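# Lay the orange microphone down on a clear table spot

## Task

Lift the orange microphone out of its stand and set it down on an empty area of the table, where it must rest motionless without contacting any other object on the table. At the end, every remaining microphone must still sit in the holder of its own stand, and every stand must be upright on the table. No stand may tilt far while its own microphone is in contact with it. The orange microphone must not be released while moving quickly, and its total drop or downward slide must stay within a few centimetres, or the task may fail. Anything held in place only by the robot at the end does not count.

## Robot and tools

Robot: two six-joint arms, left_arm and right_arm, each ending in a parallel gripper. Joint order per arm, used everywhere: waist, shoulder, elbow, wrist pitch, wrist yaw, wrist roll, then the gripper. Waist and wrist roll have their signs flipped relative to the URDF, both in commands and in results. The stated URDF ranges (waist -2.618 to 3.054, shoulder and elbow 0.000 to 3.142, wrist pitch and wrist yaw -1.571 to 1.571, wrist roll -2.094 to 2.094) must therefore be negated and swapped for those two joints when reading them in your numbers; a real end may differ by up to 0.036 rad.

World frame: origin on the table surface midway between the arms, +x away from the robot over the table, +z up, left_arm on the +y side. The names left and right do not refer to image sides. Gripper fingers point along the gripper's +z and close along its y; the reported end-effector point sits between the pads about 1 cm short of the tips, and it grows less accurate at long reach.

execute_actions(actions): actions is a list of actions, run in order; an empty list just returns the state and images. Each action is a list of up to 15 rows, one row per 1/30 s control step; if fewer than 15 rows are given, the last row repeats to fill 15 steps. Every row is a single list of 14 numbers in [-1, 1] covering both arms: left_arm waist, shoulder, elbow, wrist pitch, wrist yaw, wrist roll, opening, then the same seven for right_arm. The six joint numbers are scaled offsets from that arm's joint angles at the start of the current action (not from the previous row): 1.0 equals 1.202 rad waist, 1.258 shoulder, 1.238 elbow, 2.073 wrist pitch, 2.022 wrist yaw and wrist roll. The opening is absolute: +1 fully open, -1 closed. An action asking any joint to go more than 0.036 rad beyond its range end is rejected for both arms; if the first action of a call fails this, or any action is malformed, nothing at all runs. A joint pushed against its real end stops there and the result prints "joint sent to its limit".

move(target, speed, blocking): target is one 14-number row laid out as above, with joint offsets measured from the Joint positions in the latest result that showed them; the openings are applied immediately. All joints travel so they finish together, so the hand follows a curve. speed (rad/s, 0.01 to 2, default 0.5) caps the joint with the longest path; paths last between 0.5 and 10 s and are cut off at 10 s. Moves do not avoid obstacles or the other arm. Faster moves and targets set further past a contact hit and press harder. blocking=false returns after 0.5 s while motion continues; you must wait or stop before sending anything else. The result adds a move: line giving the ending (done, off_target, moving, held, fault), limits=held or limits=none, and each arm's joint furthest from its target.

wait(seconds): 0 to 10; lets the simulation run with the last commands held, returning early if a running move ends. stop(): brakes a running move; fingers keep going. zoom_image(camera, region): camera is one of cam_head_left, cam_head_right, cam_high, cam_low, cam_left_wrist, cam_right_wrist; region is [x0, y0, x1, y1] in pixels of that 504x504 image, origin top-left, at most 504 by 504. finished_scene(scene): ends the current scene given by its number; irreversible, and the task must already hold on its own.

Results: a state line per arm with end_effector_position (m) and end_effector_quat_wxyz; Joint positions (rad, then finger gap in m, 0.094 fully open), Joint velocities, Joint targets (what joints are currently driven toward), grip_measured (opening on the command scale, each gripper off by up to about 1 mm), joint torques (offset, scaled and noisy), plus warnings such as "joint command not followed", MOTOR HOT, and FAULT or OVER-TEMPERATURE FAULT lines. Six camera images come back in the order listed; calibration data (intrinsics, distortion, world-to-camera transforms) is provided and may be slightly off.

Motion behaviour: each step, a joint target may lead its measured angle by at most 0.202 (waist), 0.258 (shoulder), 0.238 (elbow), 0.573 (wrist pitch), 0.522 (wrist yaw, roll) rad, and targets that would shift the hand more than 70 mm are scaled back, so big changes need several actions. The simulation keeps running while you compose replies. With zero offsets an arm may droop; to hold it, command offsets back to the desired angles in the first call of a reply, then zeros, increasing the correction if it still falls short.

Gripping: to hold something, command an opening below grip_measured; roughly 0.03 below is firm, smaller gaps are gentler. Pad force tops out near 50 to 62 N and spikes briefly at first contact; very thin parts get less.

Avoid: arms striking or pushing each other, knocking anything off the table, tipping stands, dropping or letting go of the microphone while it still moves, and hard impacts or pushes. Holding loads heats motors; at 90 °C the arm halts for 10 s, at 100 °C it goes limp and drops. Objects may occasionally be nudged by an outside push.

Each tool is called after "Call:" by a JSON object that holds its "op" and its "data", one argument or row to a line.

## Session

Call:
{"op": "execute_actions", "data": {
  "actions": []
}}

Scene clock: 0.00 s.
left_arm: end_effector_position=(+0.0304, +0.5794, +0.3323) grip_measured=+1.000 end_effector_quat_wxyz=(-0.142, -0.165, +0.639, +0.738) | right_arm: end_effector_position=(+0.1821, -0.0185, +0.1679) grip_measured=+1.000 end_effector_quat_wxyz=(-0.211, +0.947, -0.204, -0.127)
Joint names: [waist, shoulder, elbow, wrist pitch, wrist yaw, wrist roll]
Joint positions: left_arm=[-0.683  1.064  0.536  0.991 -1.277 -1.954  0.094] | right_arm=[-0.823  1.726  1.535 -1.093 -0.413  1.753  0.094]
Joint velocities: left_arm=[-0.002 -0.027 -0.012 -0.037  0.007  0.051  0.   ] | right_arm=[-0.017 -0.012  0.012 -0.022 -0.022  0.037  0.   ]
Joint torques (N m, as the arm reports them, + toward a larger Joint positions number): no reading
Motor temperatures (°C, as the motors report them): left_arm=[27 34 30 32 27 27] | right_arm=[28 32 27 31 30 27]
Joint targets: left_arm=[-0.683 1.057 0.547 0.997 -1.272 -1.947] | right_arm=[-0.823 1.723 1.538 -1.102 -0.421 1.752]
camera_calibration (this result's frames):
cam_left_wrist: T_world_to_cam=[[0.223208, 0.282951, -0.9328, 0.137944], [-0.548414, -0.754676, -0.360149, 0.61842], [-0.805866, 0.591949, -0.0132753, -0.182941], [0, 0, 0, 1]] pos_world=[0.160934, 0.535967, 0.348969]
cam_right_wrist: T_world_to_cam=[[0.545441, 0.760479, 0.352371, -0.155033], [0.788119, -0.608432, 0.0931616, -0.132554], [0.285241, 0.226896, -0.931212, 0.227038], [0, 0, 0, 1]] pos_world=[0.124269, -0.0142644, 0.278399]

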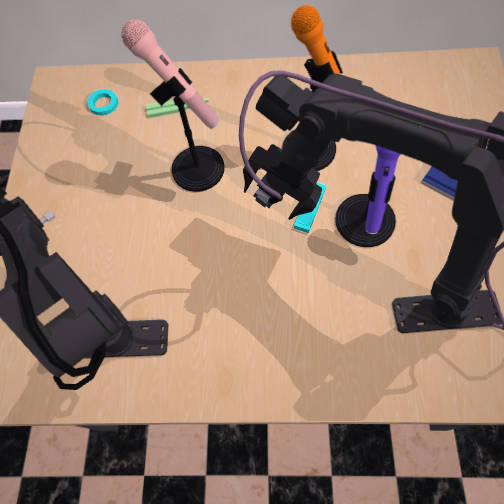

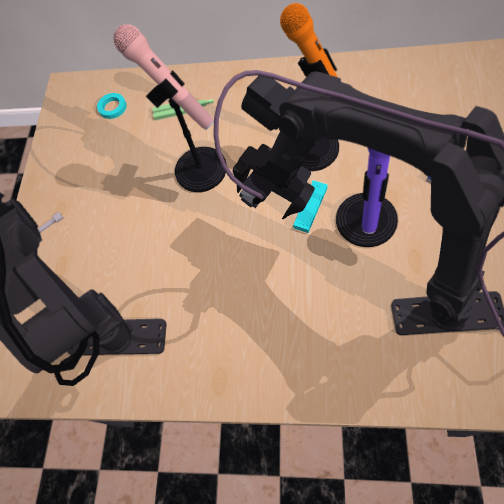

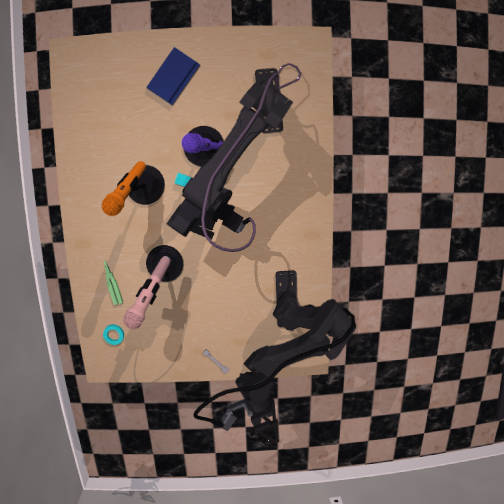

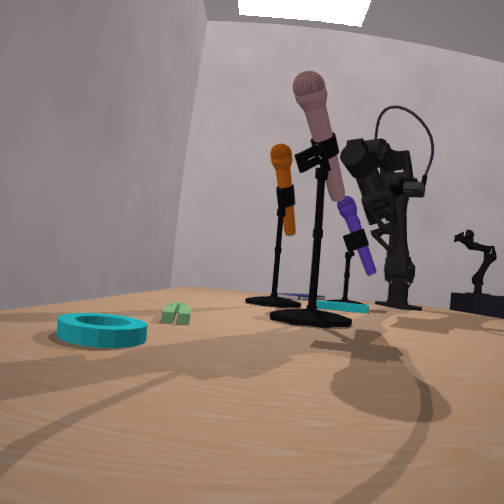

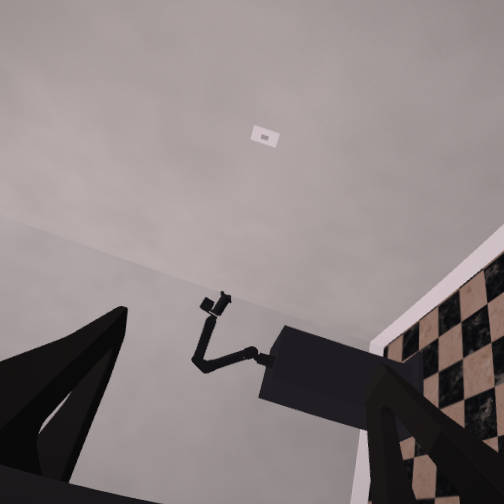

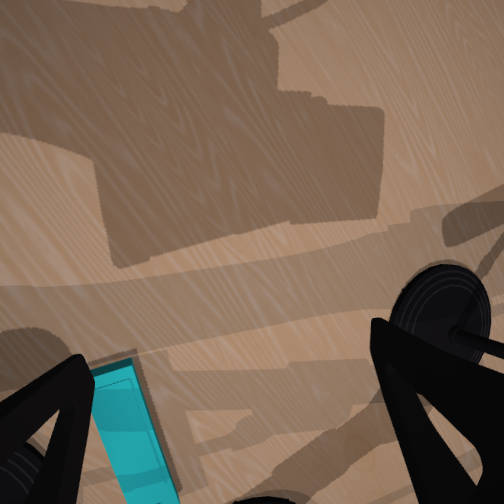

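Call:
{"op": "move", "data": {
  "target": [0.6,0.15,0.5,-1,0.63,0.966,1,0,-0.2,0.11,0.163,0.204,-0.71,1],
  "speed": 1
}}

Call:
{"op": "move", "data": {
  "target": [0.67,0,0,0,0,0,1,0.315,0,0.01,0,0,0,1],
  "speed": 0.8
}}

Scene clock: 18.17 s.
left_arm: end_effector_position=(+0.2353, +0.2924, +0.1687) grip_measured=+1.000 end_effector_quat_wxyz=(+0.189, +0.007, +0.982, +0.006) | right_arm: end_effector_position=(+0.2730, -0.0161, +0.3415) grip_measured=+1.000 end_effector_quat_wxyz=(+0.449, -0.510, +0.721, +0.138)
Joint names: [waist, shoulder, elbow, wrist pitch, wrist yaw, wrist roll]
Joint positions: left_arm=[ 0.031  1.246  1.128 -1.073 -0.012 -0.01   0.094] | right_arm=[-0.823  1.49   1.652 -0.756 -0.009  0.324  0.094]
Joint velocities: left_arm=[-0.002 -0.012  0.007 -0.022 -0.037  0.081  0.   ] | right_arm=[ 0.002 -0.007 -0.012 -0.007 -0.022  0.051  0.   ]
Joint torques (N m, as the arm reports them, + toward a larger Joint positions number): left_arm=[ 0.65 -3.05  8.47  0.87  0.11  0.11] | right_arm=[-0.05 -6.91  9.    1.67  0.08 -0.06]
Motor temperatures (°C, as the motors report them): left_arm=[27 34 34 33 27 27] | right_arm=[28 36 30 32 30 27]
Joint targets: left_arm=[0.038 1.253 1.155 -1.082 -0.003 -0.001] | right_arm=[-0.823 1.474 1.671 -0.755 -0.000 0.317]
move: off_target (left_arm); limits=none; left_arm: farthest joint: the elbow, 0.027 radians from its target (0.619 radians at the start); right_arm: farthest joint: the elbow, 0.019 radians from its target (0.136 radians at the start)
camera_calibration (this result's frames):
cam_left_wrist: T_world_to_cam=[[0.247709, -0.967676, 0.0473545, 0.215417], [-0.960657, -0.238988, 0.141501, 0.316827], [-0.12561, -0.0805426, -0.988805, 0.350965], [0, 0, 0, 1]] pos_world=[0.295086, 0.31244, 0.292003]
cam_right_wrist: T_world_to_cam=[[0.818098, -0.540586, 0.196167, -0.309666], [-0.415468, -0.791442, -0.448336, 0.291556], [0.397619, 0.285282, -0.872074, 0.312253], [0, 0, 0, 1]] pos_world=[0.250312, -0.0257314, 0.463769]

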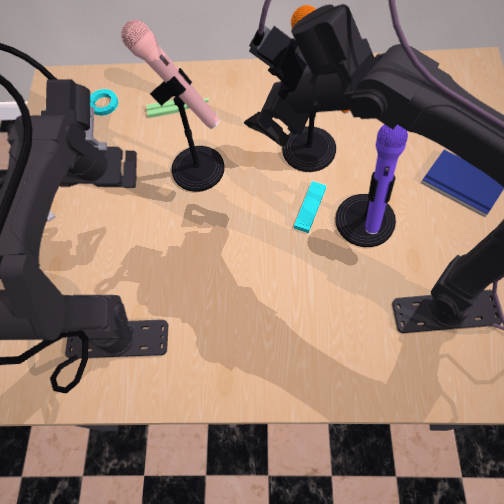

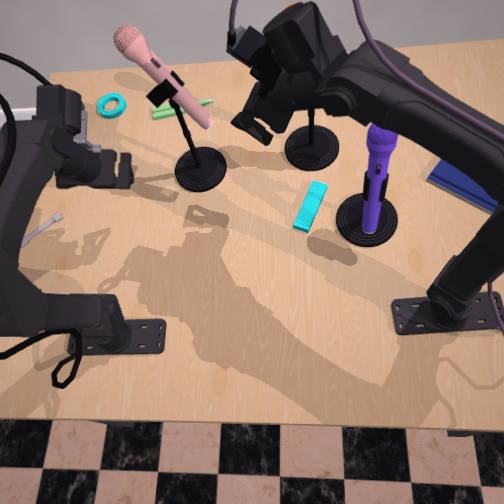

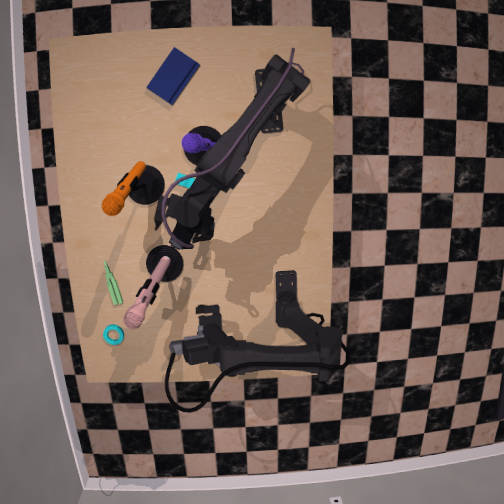

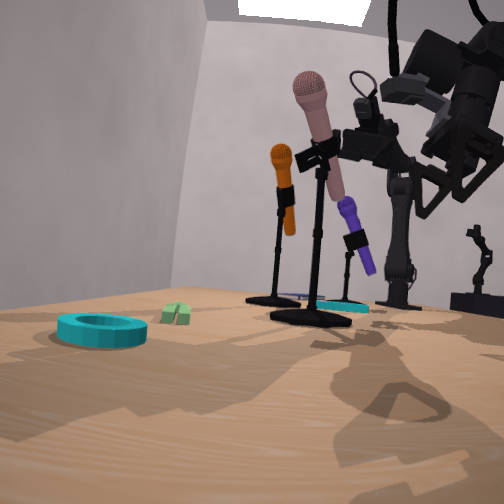

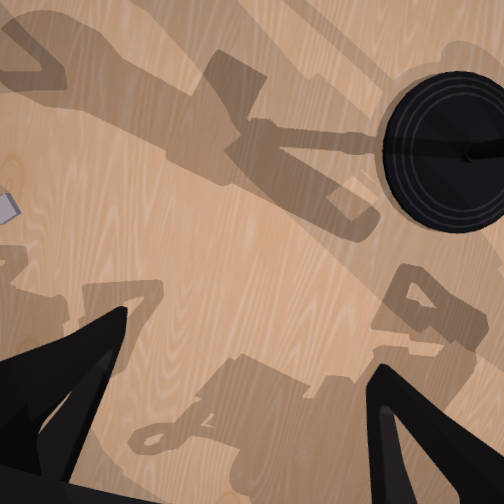

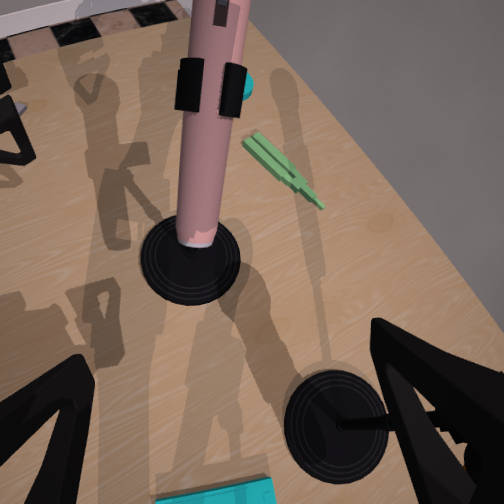

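Scene clock: 19.63 s.
left_arm: end_effector_position=(+0.1521, +0.0927, +0.1687) grip_measured=+1.000 end_effector_quat_wxyz=(+0.176, +0.388, +0.902, -0.067) | right_arm: end_effector_position=(+0.3806, -0.1383, +0.3415) grip_measured=+1.000 end_effector_quat_wxyz=(+0.466, -0.367, +0.803, +0.052)
Joint names: [waist, shoulder, elbow, wrist pitch, wrist yaw, wrist roll]
Joint positions: left_arm=[ 0.83   1.246  1.128 -1.073 -0.012 -0.01   0.094] | right_arm=[-0.448  1.49   1.652 -0.756 -0.009  0.324  0.094]
Joint velocities: left_arm=[-0.002  0.002 -0.007  0.007  0.022 -0.037  0.   ] | right_arm=[ 0.002 -0.002 -0.007 -0.037 -0.095  0.051  0.   ]
Joint torques (N m, as the arm reports them, + toward a larger Joint positions number): left_arm=[ 0.56 -3.63  6.2   0.96  0.03  0.  ] | right_arm=[ 0.28 -5.7   8.5   1.66  0.01 -0.01]
Motor temperatures (°C, as the motors report them): left_arm=[27 34 34 33 27 27] | right_arm=[28 36 30 33 30 27]
Joint targets: left_arm=[0.836 1.246 1.128 -1.073 -0.013 -0.010] | right_arm=[-0.444 1.490 1.665 -0.756 -0.009 0.324]
move: done; limits=none; left_arm: farthest joint: the waist, 0.007 radians from its target (0.806 radians at the start); right_arm: farthest joint: the elbow, 0.012 radians from its target (0.012 radians at the start)
camera_calibration (this result's frames):
cam_left_wrist: T_world_to_cam=[[-0.520899, -0.852304, 0.0473545, 0.148901], [-0.841158, 0.521949, 0.141501, 0.100461], [-0.145319, 0.0338753, -0.988805, 0.316816], [0, 0, 0, 1]] pos_world=[0.208105, 0.0637408, 0.292003]
cam_right_wrist: T_world_to_cam=[[0.563527, -0.802519, 0.195959, -0.40295], [-0.676338, -0.584406, -0.448371, 0.36747], [0.474346, 0.120135, -0.872103, 0.252319], [0, 0, 0, 1]] pos_world=[0.355921, -0.138936, 0.463772]

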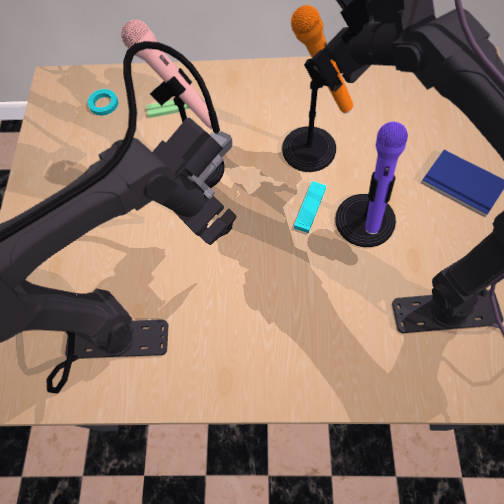

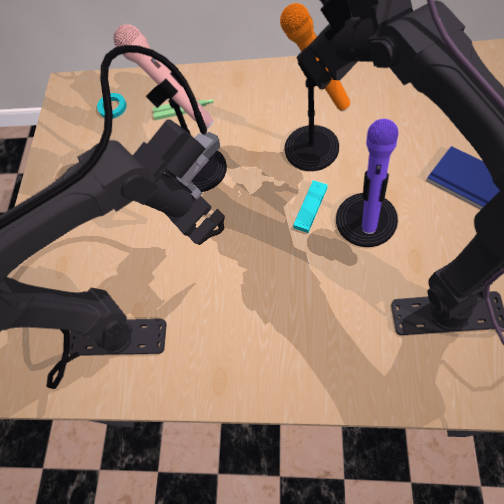

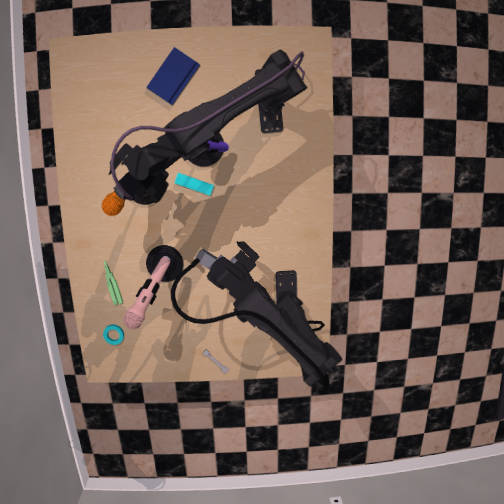

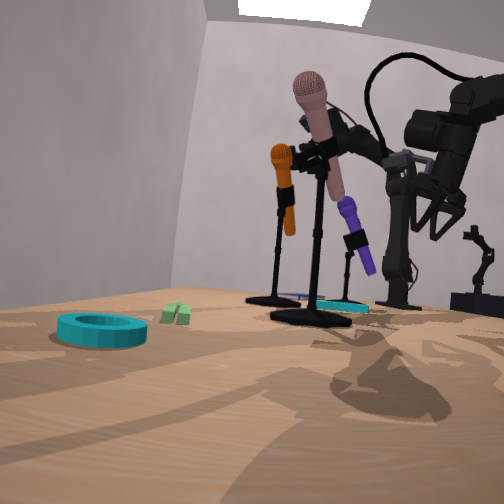

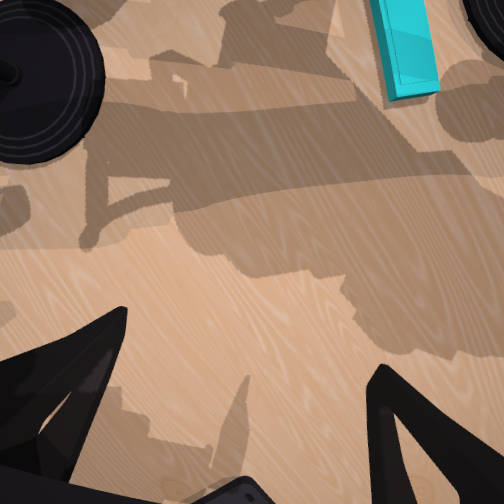

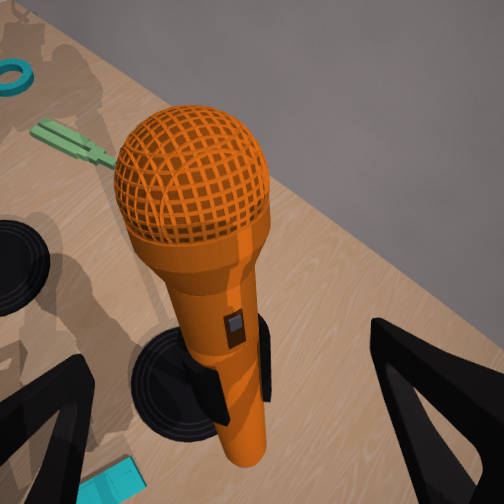

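Call:
{"op": "move", "data": {
  "target": [-0.065,0.575,-0.087,0.735,0,0,1,0,0.09,0,0.055,0,0,1],
  "speed": 0.7
}}

Scene clock: 27.43 s.
left_arm: end_effector_position=(+0.3535, -0.0633, +0.0761) grip_measured=+1.000 end_effector_quat_wxyz=(+0.474, +0.311, +0.805, -0.174) | right_arm: end_effector_position=(+0.4128, -0.1195, +0.3205) grip_measured=+1.000 end_effector_quat_wxyz=(+0.471, -0.366, +0.801, +0.052)
Joint names: [waist, shoulder, elbow, wrist pitch, wrist yaw, wrist roll]
Joint positions: left_arm=[ 0.76   1.973  1.025  0.437 -0.012 -0.01   0.094] | right_arm=[-0.448  1.592  1.652 -0.643 -0.009  0.324  0.094]
Joint velocities: left_arm=[ 0.017 -0.007 -0.007  0.007 -0.022 -0.11   0.   ] | right_arm=[ 0.007  0.002 -0.012 -0.037  0.022 -0.037  0.   ]
Joint torques (N m, as the arm reports them, + toward a larger Joint positions number): left_arm=[ -0.64 -10.09   5.35   1.87   0.02   0.  ] | right_arm=[-0.07 -5.9   7.7   1.67  0.   -0.01]
Motor temperatures (°C, as the motors report them): left_arm=[27 35 34 33 27 27] | right_arm=[28 36 31 34 30 27]
Joint targets: left_arm=[0.751 1.970 1.020 0.451 -0.012 -0.010] | right_arm=[-0.448 1.603 1.652 -0.642 -0.009 0.324]
move: done; limits=none; left_arm: farthest joint: the wrist pitch, 0.014 radians from its target (1.523 radians at the start); right_arm: farthest joint: the shoulder, 0.011 radians from its target (0.113 radians at the start)
camera_calibration (this result's frames):
cam_left_wrist: T_world_to_cam=[[-0.523858, -0.828784, 0.196697, 0.116408], [-0.783453, 0.378166, -0.493145, 0.383174], [0.334326, -0.412441, -0.847418, 0.051241], [0, 0, 0, 1]] pos_world=[0.344049, -0.0272923, 0.209486]
cam_right_wrist: T_world_to_cam=[[0.561586, -0.803653, 0.196884, -0.401534], [-0.671857, -0.58179, -0.458398, 0.392525], [0.482938, 0.125152, -0.866665, 0.21183], [0, 0, 0, 1]] pos_world=[0.386916, -0.120838, 0.442574]

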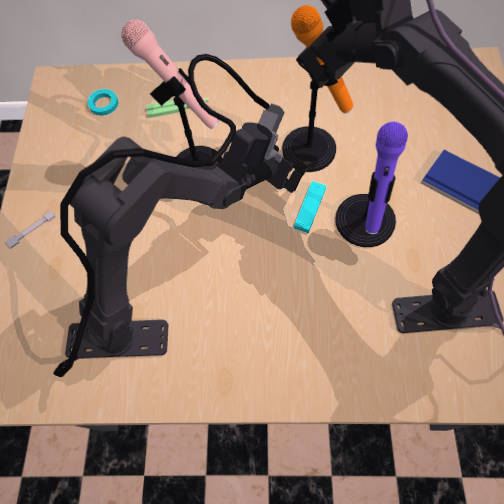

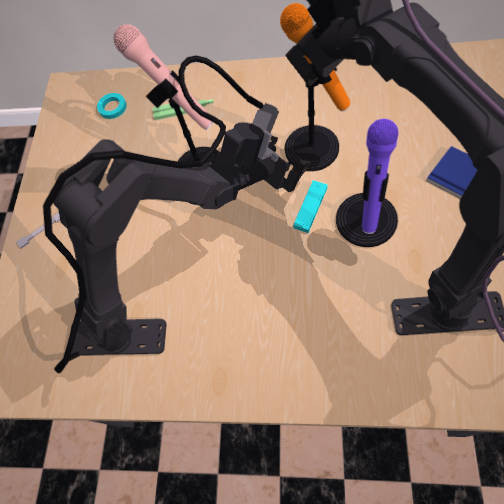

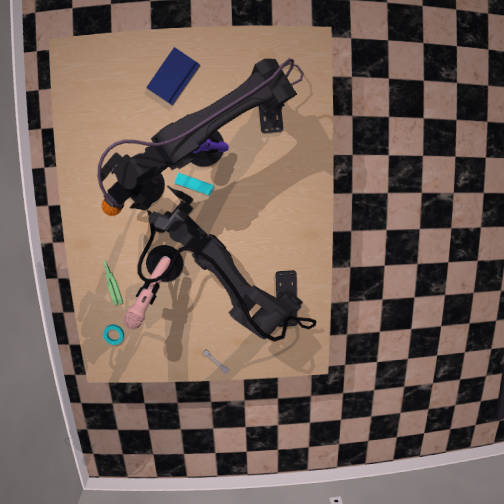

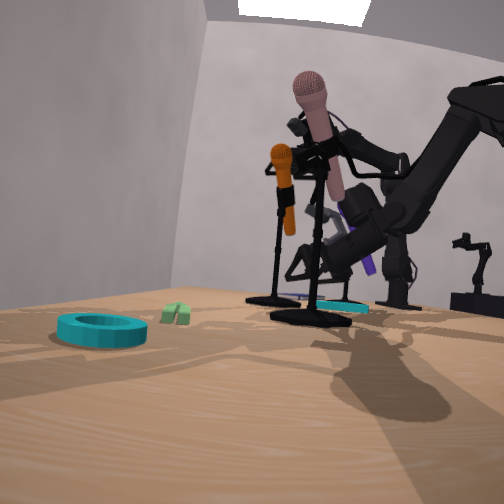

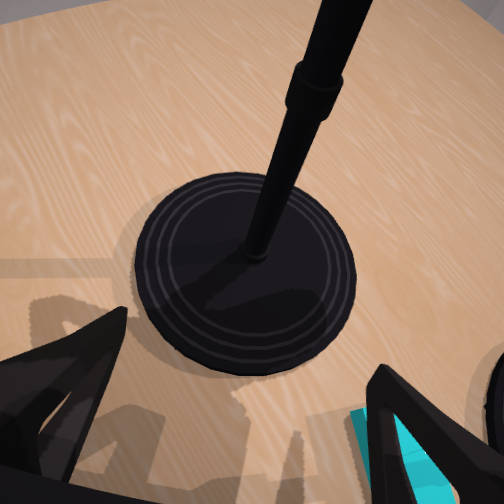

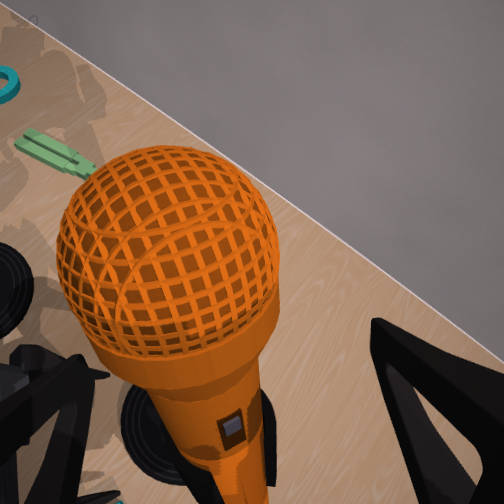

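Call:
{"op": "move", "data": {
  "target": [0.01,0.27,0.28,0.13,0,0,1,-0.02,0,-0.07,0.035,0,0,1],
  "speed": 0.3
}}

Scene clock: 31.27 s.
left_arm: end_effector_position=(+0.4233, -0.1266, +0.0775) grip_measured=+1.000 end_effector_quat_wxyz=(+0.566, +0.287, +0.744, -0.209) | right_arm: end_effector_position=(+0.4125, -0.1104, +0.3018) grip_measured=+1.000 end_effector_quat_wxyz=(+0.470, -0.373, +0.798, +0.056)
Joint names: [waist, shoulder, elbow, wrist pitch, wrist yaw, wrist roll]
Joint positions: left_arm=[ 0.76   2.313  1.345  0.692 -0.012 -0.01   0.094] | right_arm=[-0.465  1.592  1.578 -0.572 -0.009  0.324  0.094]
Joint velocities: left_arm=[ 0.027 -0.012 -0.022  0.081  0.007 -0.081  0.   ] | right_arm=[-0.017 -0.002  0.012 -0.037 -0.007  0.007  0.   ]
Joint torques (N m, as the arm reports them, + toward a larger Joint positions number): left_arm=[  1.01 -12.62   7.98   1.96   0.03   0.  ] | right_arm=[-0.7  -6.86  6.83  1.68  0.   -0.01]
Motor temperatures (°C, as the motors report them): left_arm=[27 37 34 34 27 27] | right_arm=[28 36 31 35 30 27]
Joint targets: left_arm=[0.772 2.312 1.372 0.706 -0.012 -0.010] | right_arm=[-0.472 1.592 1.566 -0.570 -0.009 0.324]
move: off_target (left_arm); limits=none; left_arm: farthest joint: the elbow, 0.027 radians from its target (0.347 radians at the start); right_arm: farthest joint: the elbow, 0.013 radians from its target (0.087 radians at the start)
camera_calibration (this result's frames):
cam_left_wrist: T_world_to_cam=[[-0.56123, -0.794952, 0.230374, 0.117799], [-0.681327, 0.285714, -0.673915, 0.421605], [0.469909, -0.535182, -0.701973, -0.0811735], [0, 0, 0, 1]] pos_world=[0.391507, -0.0702558, 0.200006]
cam_right_wrist: T_world_to_cam=[[0.575509, -0.793802, 0.19664, -0.394926], [-0.66319, -0.593708, -0.45573, 0.383356], [0.478506, 0.131867, -0.868126, 0.197591], [0, 0, 0, 1]] pos_world=[0.386973, -0.111947, 0.423899]

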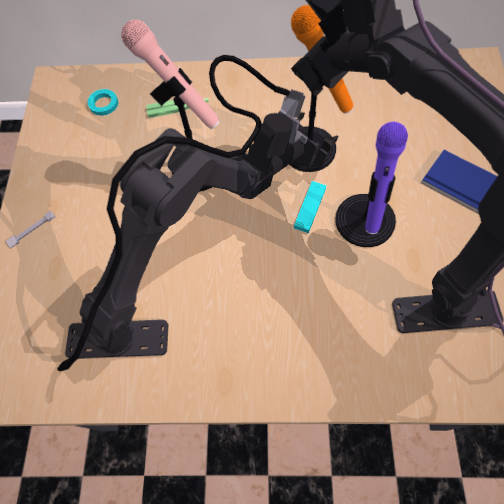

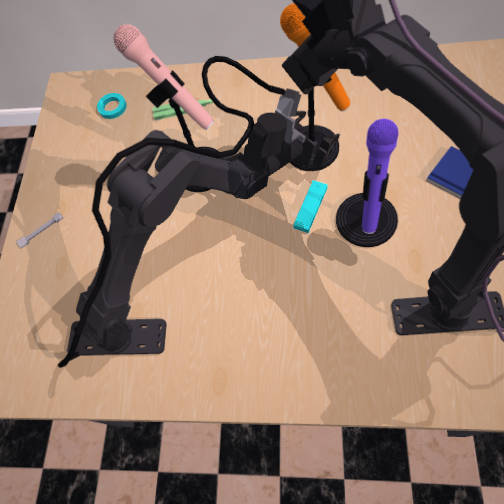

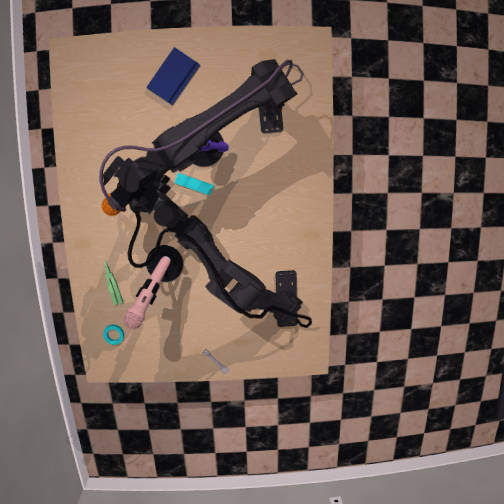

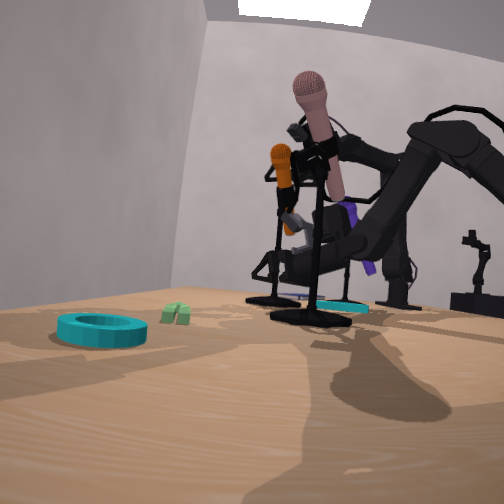

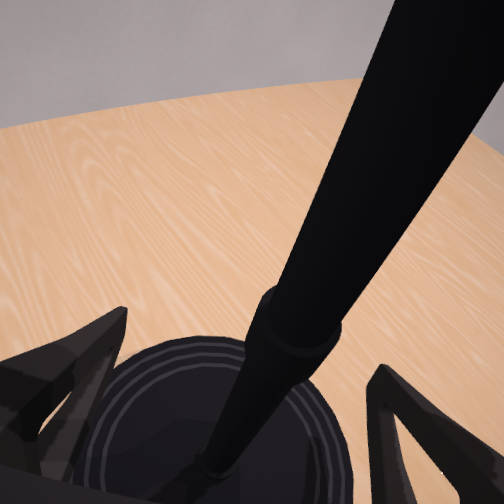

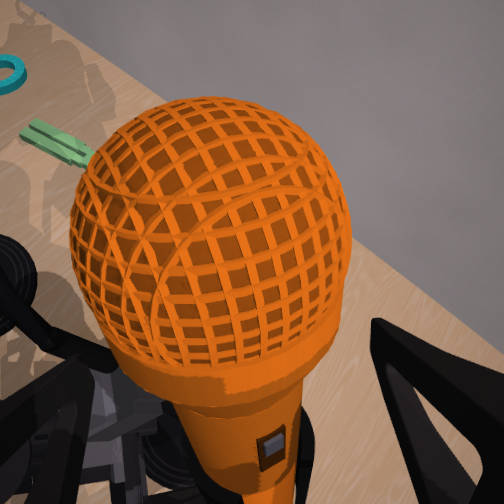

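Call:
{"op": "move", "data": {
  "target": [0,0,0.01,0,0,0,-0.9,0.012,0,0,0,0,0,1],
  "speed": 0.1
}}

Call:
{"op": "move", "data": {
  "target": [0,0.03,0,-0.05,0,0,-0.9,0,0,0,0,0,0,-0.36],
  "speed": 0.1
}}

Scene clock: 34.00 s.
left_arm: end_effector_position=(+0.4250, -0.1248, +0.0778) grip_measured=-0.797 end_effector_quat_wxyz=(+0.564, +0.277, +0.748, -0.214) | right_arm: end_effector_position=(+0.4145, -0.1136, +0.3018) grip_measured=+1.000 end_effector_quat_wxyz=(+0.470, -0.370, +0.800, +0.054)
Joint names: [waist, shoulder, elbow, wrist pitch, wrist yaw, wrist roll]
Joint positions: left_arm=[ 0.756  2.313  1.345  0.693 -0.014  0.011  0.01 ] | right_arm=[-0.457  1.592  1.578 -0.572 -0.009  0.324  0.094]
Joint velocities: left_arm=[-0.012 -0.012 -0.007  0.037 -0.066 -0.007 -0.   ] | right_arm=[ 0.002  0.007 -0.012 -0.051  0.007  0.007  0.   ]
Joint torques (N m, as the arm reports them, + toward a larger Joint positions number): left_arm=[  0.31 -12.5    6.79   1.82   0.04  -0.22] | right_arm=[ 0.52 -6.88  7.84  1.66  0.01 -0.01]
Motor temperatures (°C, as the motors report them): left_arm=[27 39 34 35 27 27] | right_arm=[28 36 31 35 30 27]
Joint targets: left_arm=[0.760 2.313 1.357 0.692 -0.012 -0.010] | right_arm=[-0.450 1.592 1.578 -0.572 -0.009 0.324]
move: off_target (left_arm); limits=none; left_arm: farthest joint: the wrist roll, 0.021 radians from its target (0.000 radians at the start); right_arm: farthest joint: the waist, 0.006 radians from its target (0.014 radians at the start)
camera_calibration (this result's frames):
cam_left_wrist: T_world_to_cam=[[-0.549727, -0.797327, 0.249139, 0.113489], [-0.692316, 0.267976, -0.66999, 0.424593], [0.467438, -0.540795, -0.699316, -0.0806754], [0, 0, 0, 1]] pos_world=[0.394051, -0.0669217, 0.199781]
cam_right_wrist: T_world_to_cam=[[0.569132, -0.798387, 0.19664, -0.39655], [-0.667925, -0.588376, -0.45573, 0.385302], [0.479547, 0.128029, -0.868126, 0.196202], [0, 0, 0, 1]] pos_world=[0.388954, -0.115018, 0.423899]

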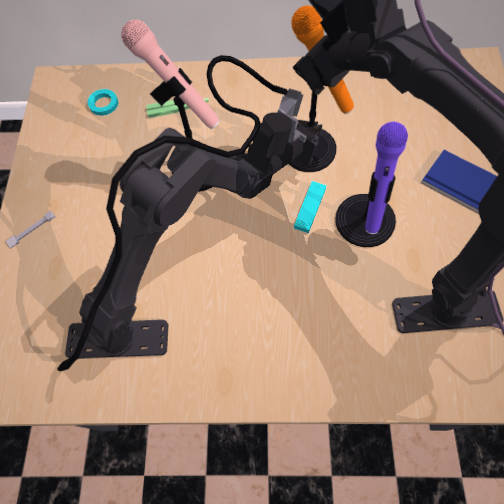

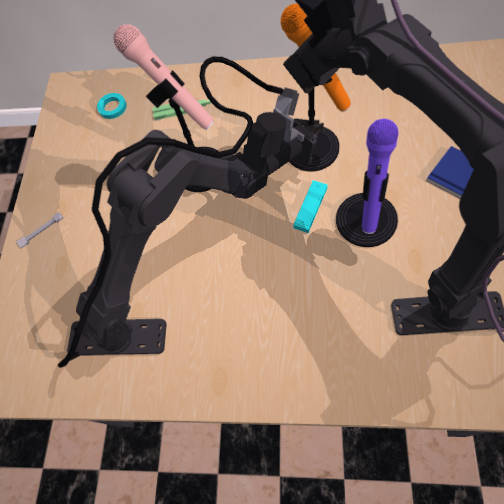

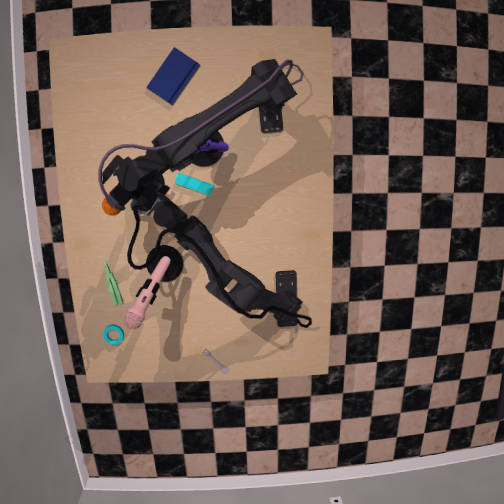

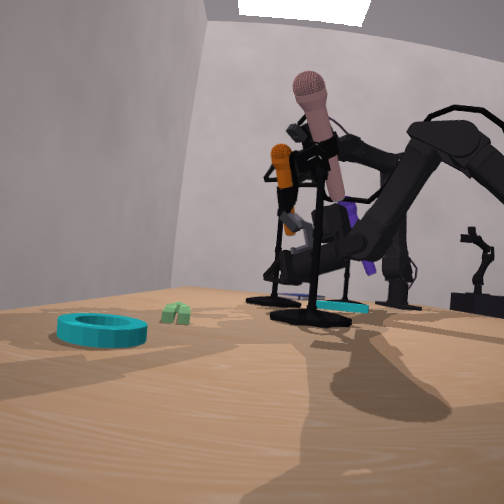

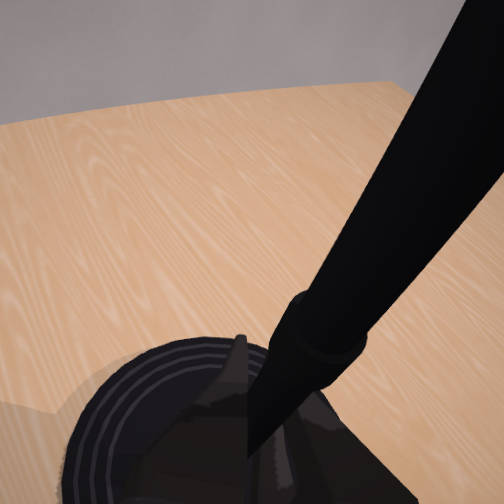

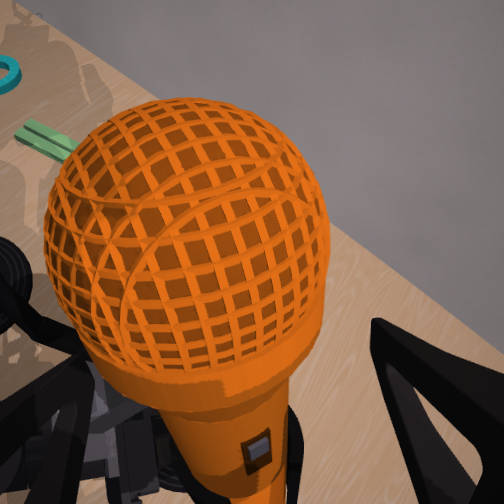

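Scene clock: 35.27 s.
left_arm: end_effector_position=(+0.4248, -0.1243, +0.0754) grip_measured=-0.797 end_effector_quat_wxyz=(+0.561, +0.276, +0.751, -0.214) | right_arm: end_effector_position=(+0.4144, -0.1134, +0.3018) grip_measured=-0.317 end_effector_quat_wxyz=(+0.470, -0.366, +0.801, +0.057)
Joint names: [waist, shoulder, elbow, wrist pitch, wrist yaw, wrist roll]
Joint positions: left_arm=[ 0.756  2.315  1.345  0.687 -0.016  0.017  0.01 ] | right_arm=[-0.457  1.592  1.578 -0.571 -0.01   0.314  0.032]
Joint velocities: left_arm=[-0.002  0.012  0.012 -0.051 -0.007 -0.007  0.   ] | right_arm=[ 0.007  0.007  0.017  0.051  0.051 -0.051  0.   ]
Joint torques (N m, as the arm reports them, + toward a larger Joint positions number): left_arm=[ 0.04 -9.43  5.76  0.88  0.04 -0.06] | right_arm=[-0.07 -6.87  7.84  1.66  0.02  0.08]
Motor temperatures (°C, as the motors report them): left_arm=[27 39 34 35 27 27] | right_arm=[28 37 31 36 30 27]
Joint targets: left_arm=[0.756 2.351 1.345 0.590 -0.014 0.011] | right_arm=[-0.457 1.592 1.578 -0.571 -0.009 0.324]
move: off_target (left_arm); limits=none; left_arm: farthest joint: the wrist pitch, 0.098 radians from its target (0.104 radians at the start); right_arm: farthest joint: the wrist roll, 0.010 radians from its target (0.000 radians at the start)
camera_calibration (this result's frames):
cam_left_wrist: T_world_to_cam=[[-0.545038, -0.799309, 0.253059, 0.11187], [-0.699134, 0.266703, -0.663387, 0.424971], [0.462759, -0.538493, -0.704187, -0.0793301], [0, 0, 0, 1]] pos_world=[0.394796, -0.0666412, 0.197747]
cam_right_wrist: T_world_to_cam=[[0.566475, -0.802285, 0.188269, -0.393185], [-0.672341, -0.582051, -0.457356, 0.388454], [0.476512, 0.1325, -0.869126, 0.198342], [0, 0, 0, 1]] pos_world=[0.389391, -0.115626, 0.42407]

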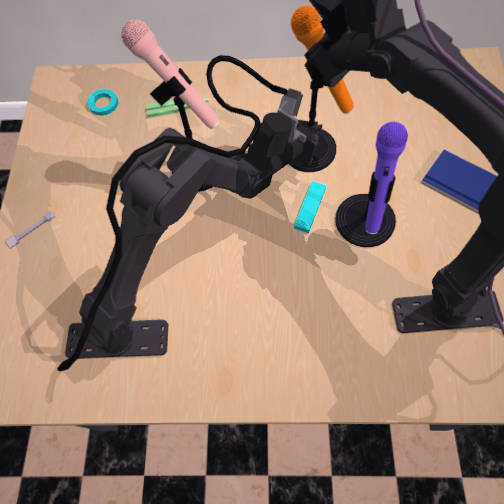

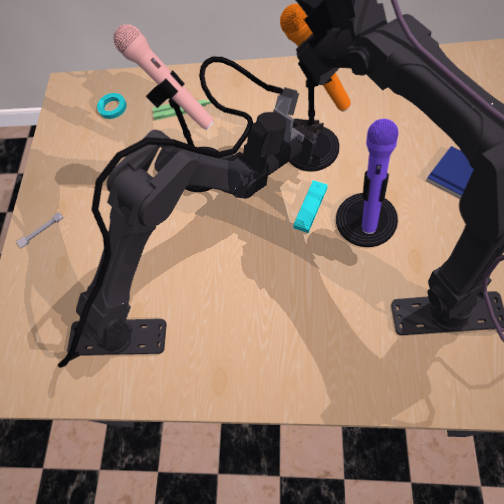

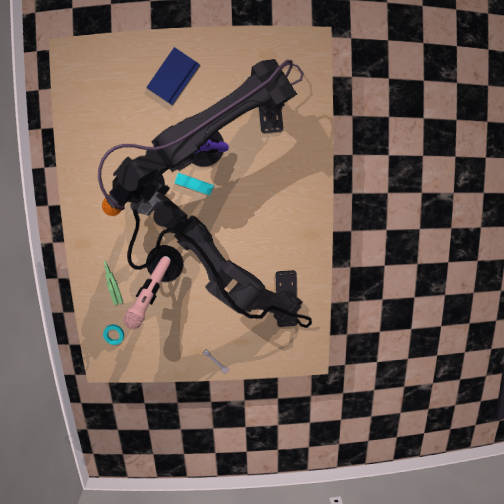

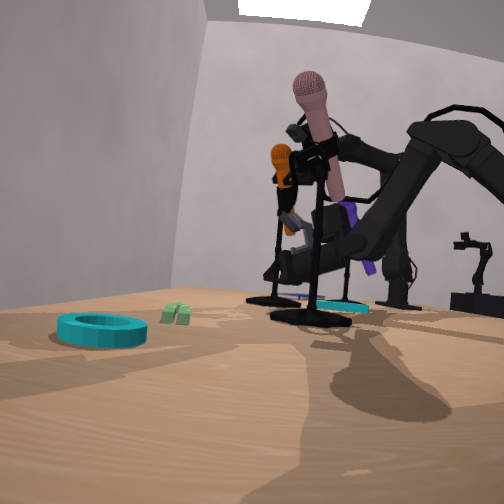

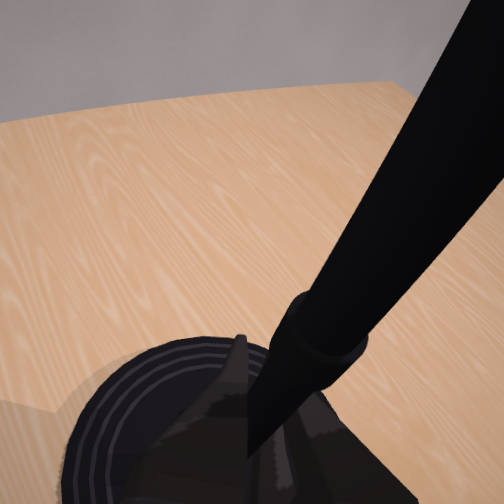

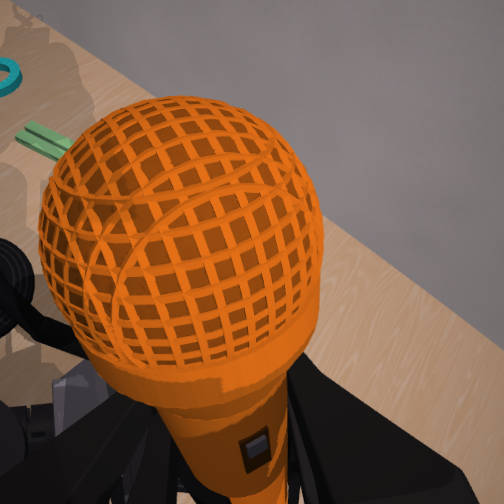

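Call:
{"op": "execute_actions", "data": {
  "actions": [
    [[0,0.04,0,-0.06,0,0,-0.9,-0.018,-0.01,0.07,0.07,-0.02,0,-0.38]],
    [[0,0.04,0,-0.06,0,0,-0.9,-0.018,-0.01,0.07,0.07,-0.02,0,-0.38]],
    [[0,0.04,0,-0.06,0,0,-0.9,-0.018,-0.01,0.07,0.07,-0.02,0,-0.38]]
  ]
}}

Scene clock: 41.87 s.
left_arm: end_effector_position=(+0.4273, -0.1220, +0.0760) grip_measured=-0.797 end_effector_quat_wxyz=(+0.560, +0.257, +0.756, -0.221) | right_arm: end_effector_position=(+0.4199, -0.1044, +0.3082) grip_measured=-0.317 end_effector_quat_wxyz=(+0.474, -0.369, +0.797, +0.061)
Joint names: [waist, shoulder, elbow, wrist pitch, wrist yaw, wrist roll]
Joint positions: left_arm=[ 0.753  2.316  1.345  0.694 -0.025  0.055  0.01 ] | right_arm=[-0.466  1.626  1.63  -0.579 -0.012  0.313  0.032]
Joint velocities: left_arm=[-0.012 -0.007  0.007  0.007  0.022  0.022  0.001] | right_arm=[ 0.007 -0.007 -0.002 -0.007  0.066  0.022  0.   ]
Joint torques (N m, as the arm reports them, + toward a larger Joint positions number): left_arm=[ 0.08 -8.25  5.76  0.6   0.05 -0.13] | right_arm=[-1.78 -9.   13.52  3.11 -0.47 -0.01]
Motor temperatures (°C, as the motors report them): left_arm=[27 40 34 34 27 27] | right_arm=[28 37 32 38 30 27]
Joint targets: left_arm=[0.754 2.367 1.345 0.567 -0.022 0.043] | right_arm=[-0.485 1.601 1.700 -0.429 -0.052 0.313]
camera_calibration (this result's frames):
cam_left_wrist: T_world_to_cam=[[-0.522104, -0.80312, 0.287065, 0.101983], [-0.717206, 0.231286, -0.657361, 0.429455], [0.461545, -0.549095, -0.696757, -0.0801566], [0, 0, 0, 1]] pos_world=[0.398249, -0.061436, 0.197181]
cam_right_wrist: T_world_to_cam=[[0.573216, -0.797633, 0.187631, -0.392416], [-0.662396, -0.58586, -0.466903, 0.398632], [0.482343, 0.14335, -0.864174, 0.197249], [0, 0, 0, 1]] pos_world=[0.39385, -0.107737, 0.43021]

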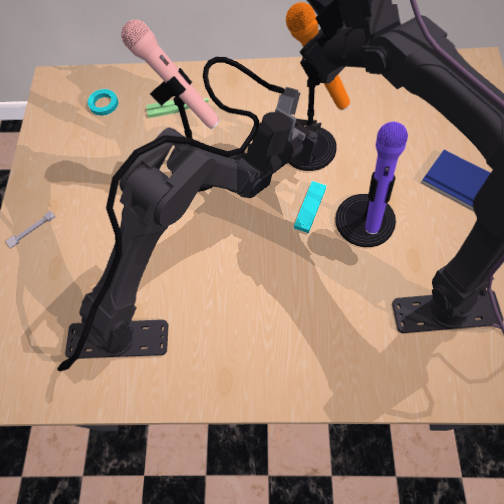

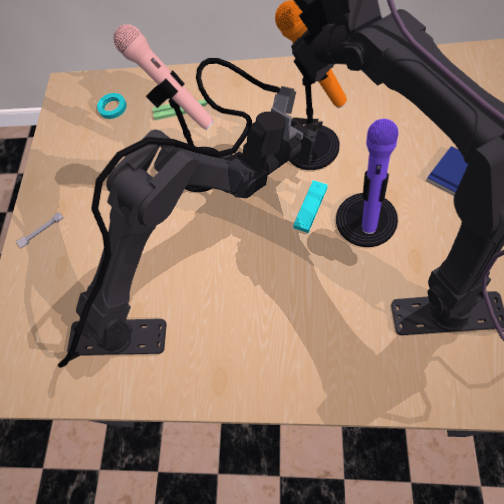

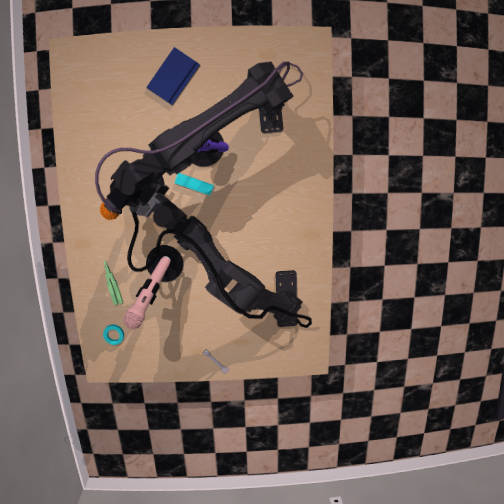

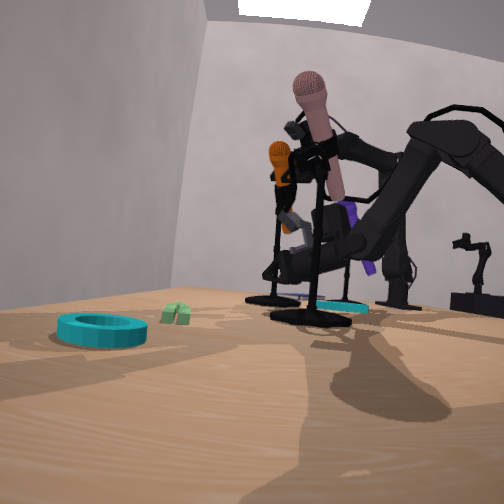

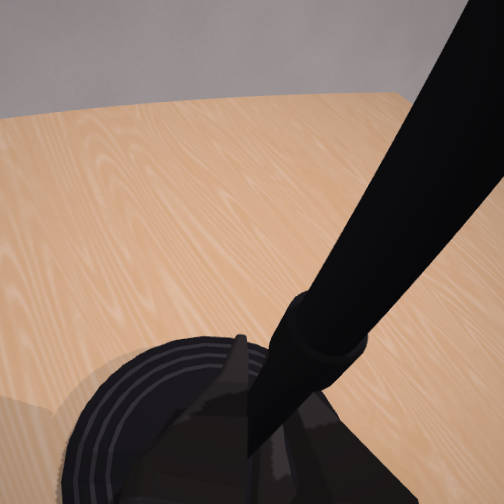

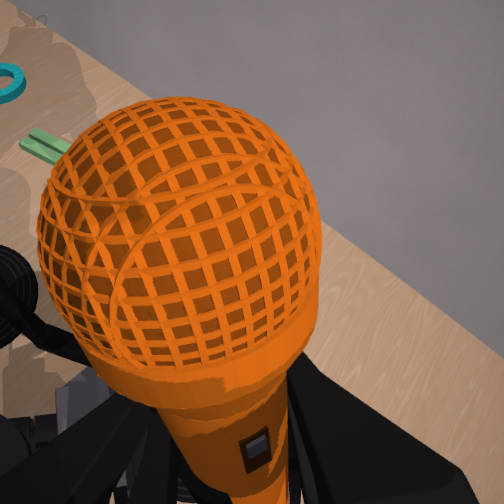

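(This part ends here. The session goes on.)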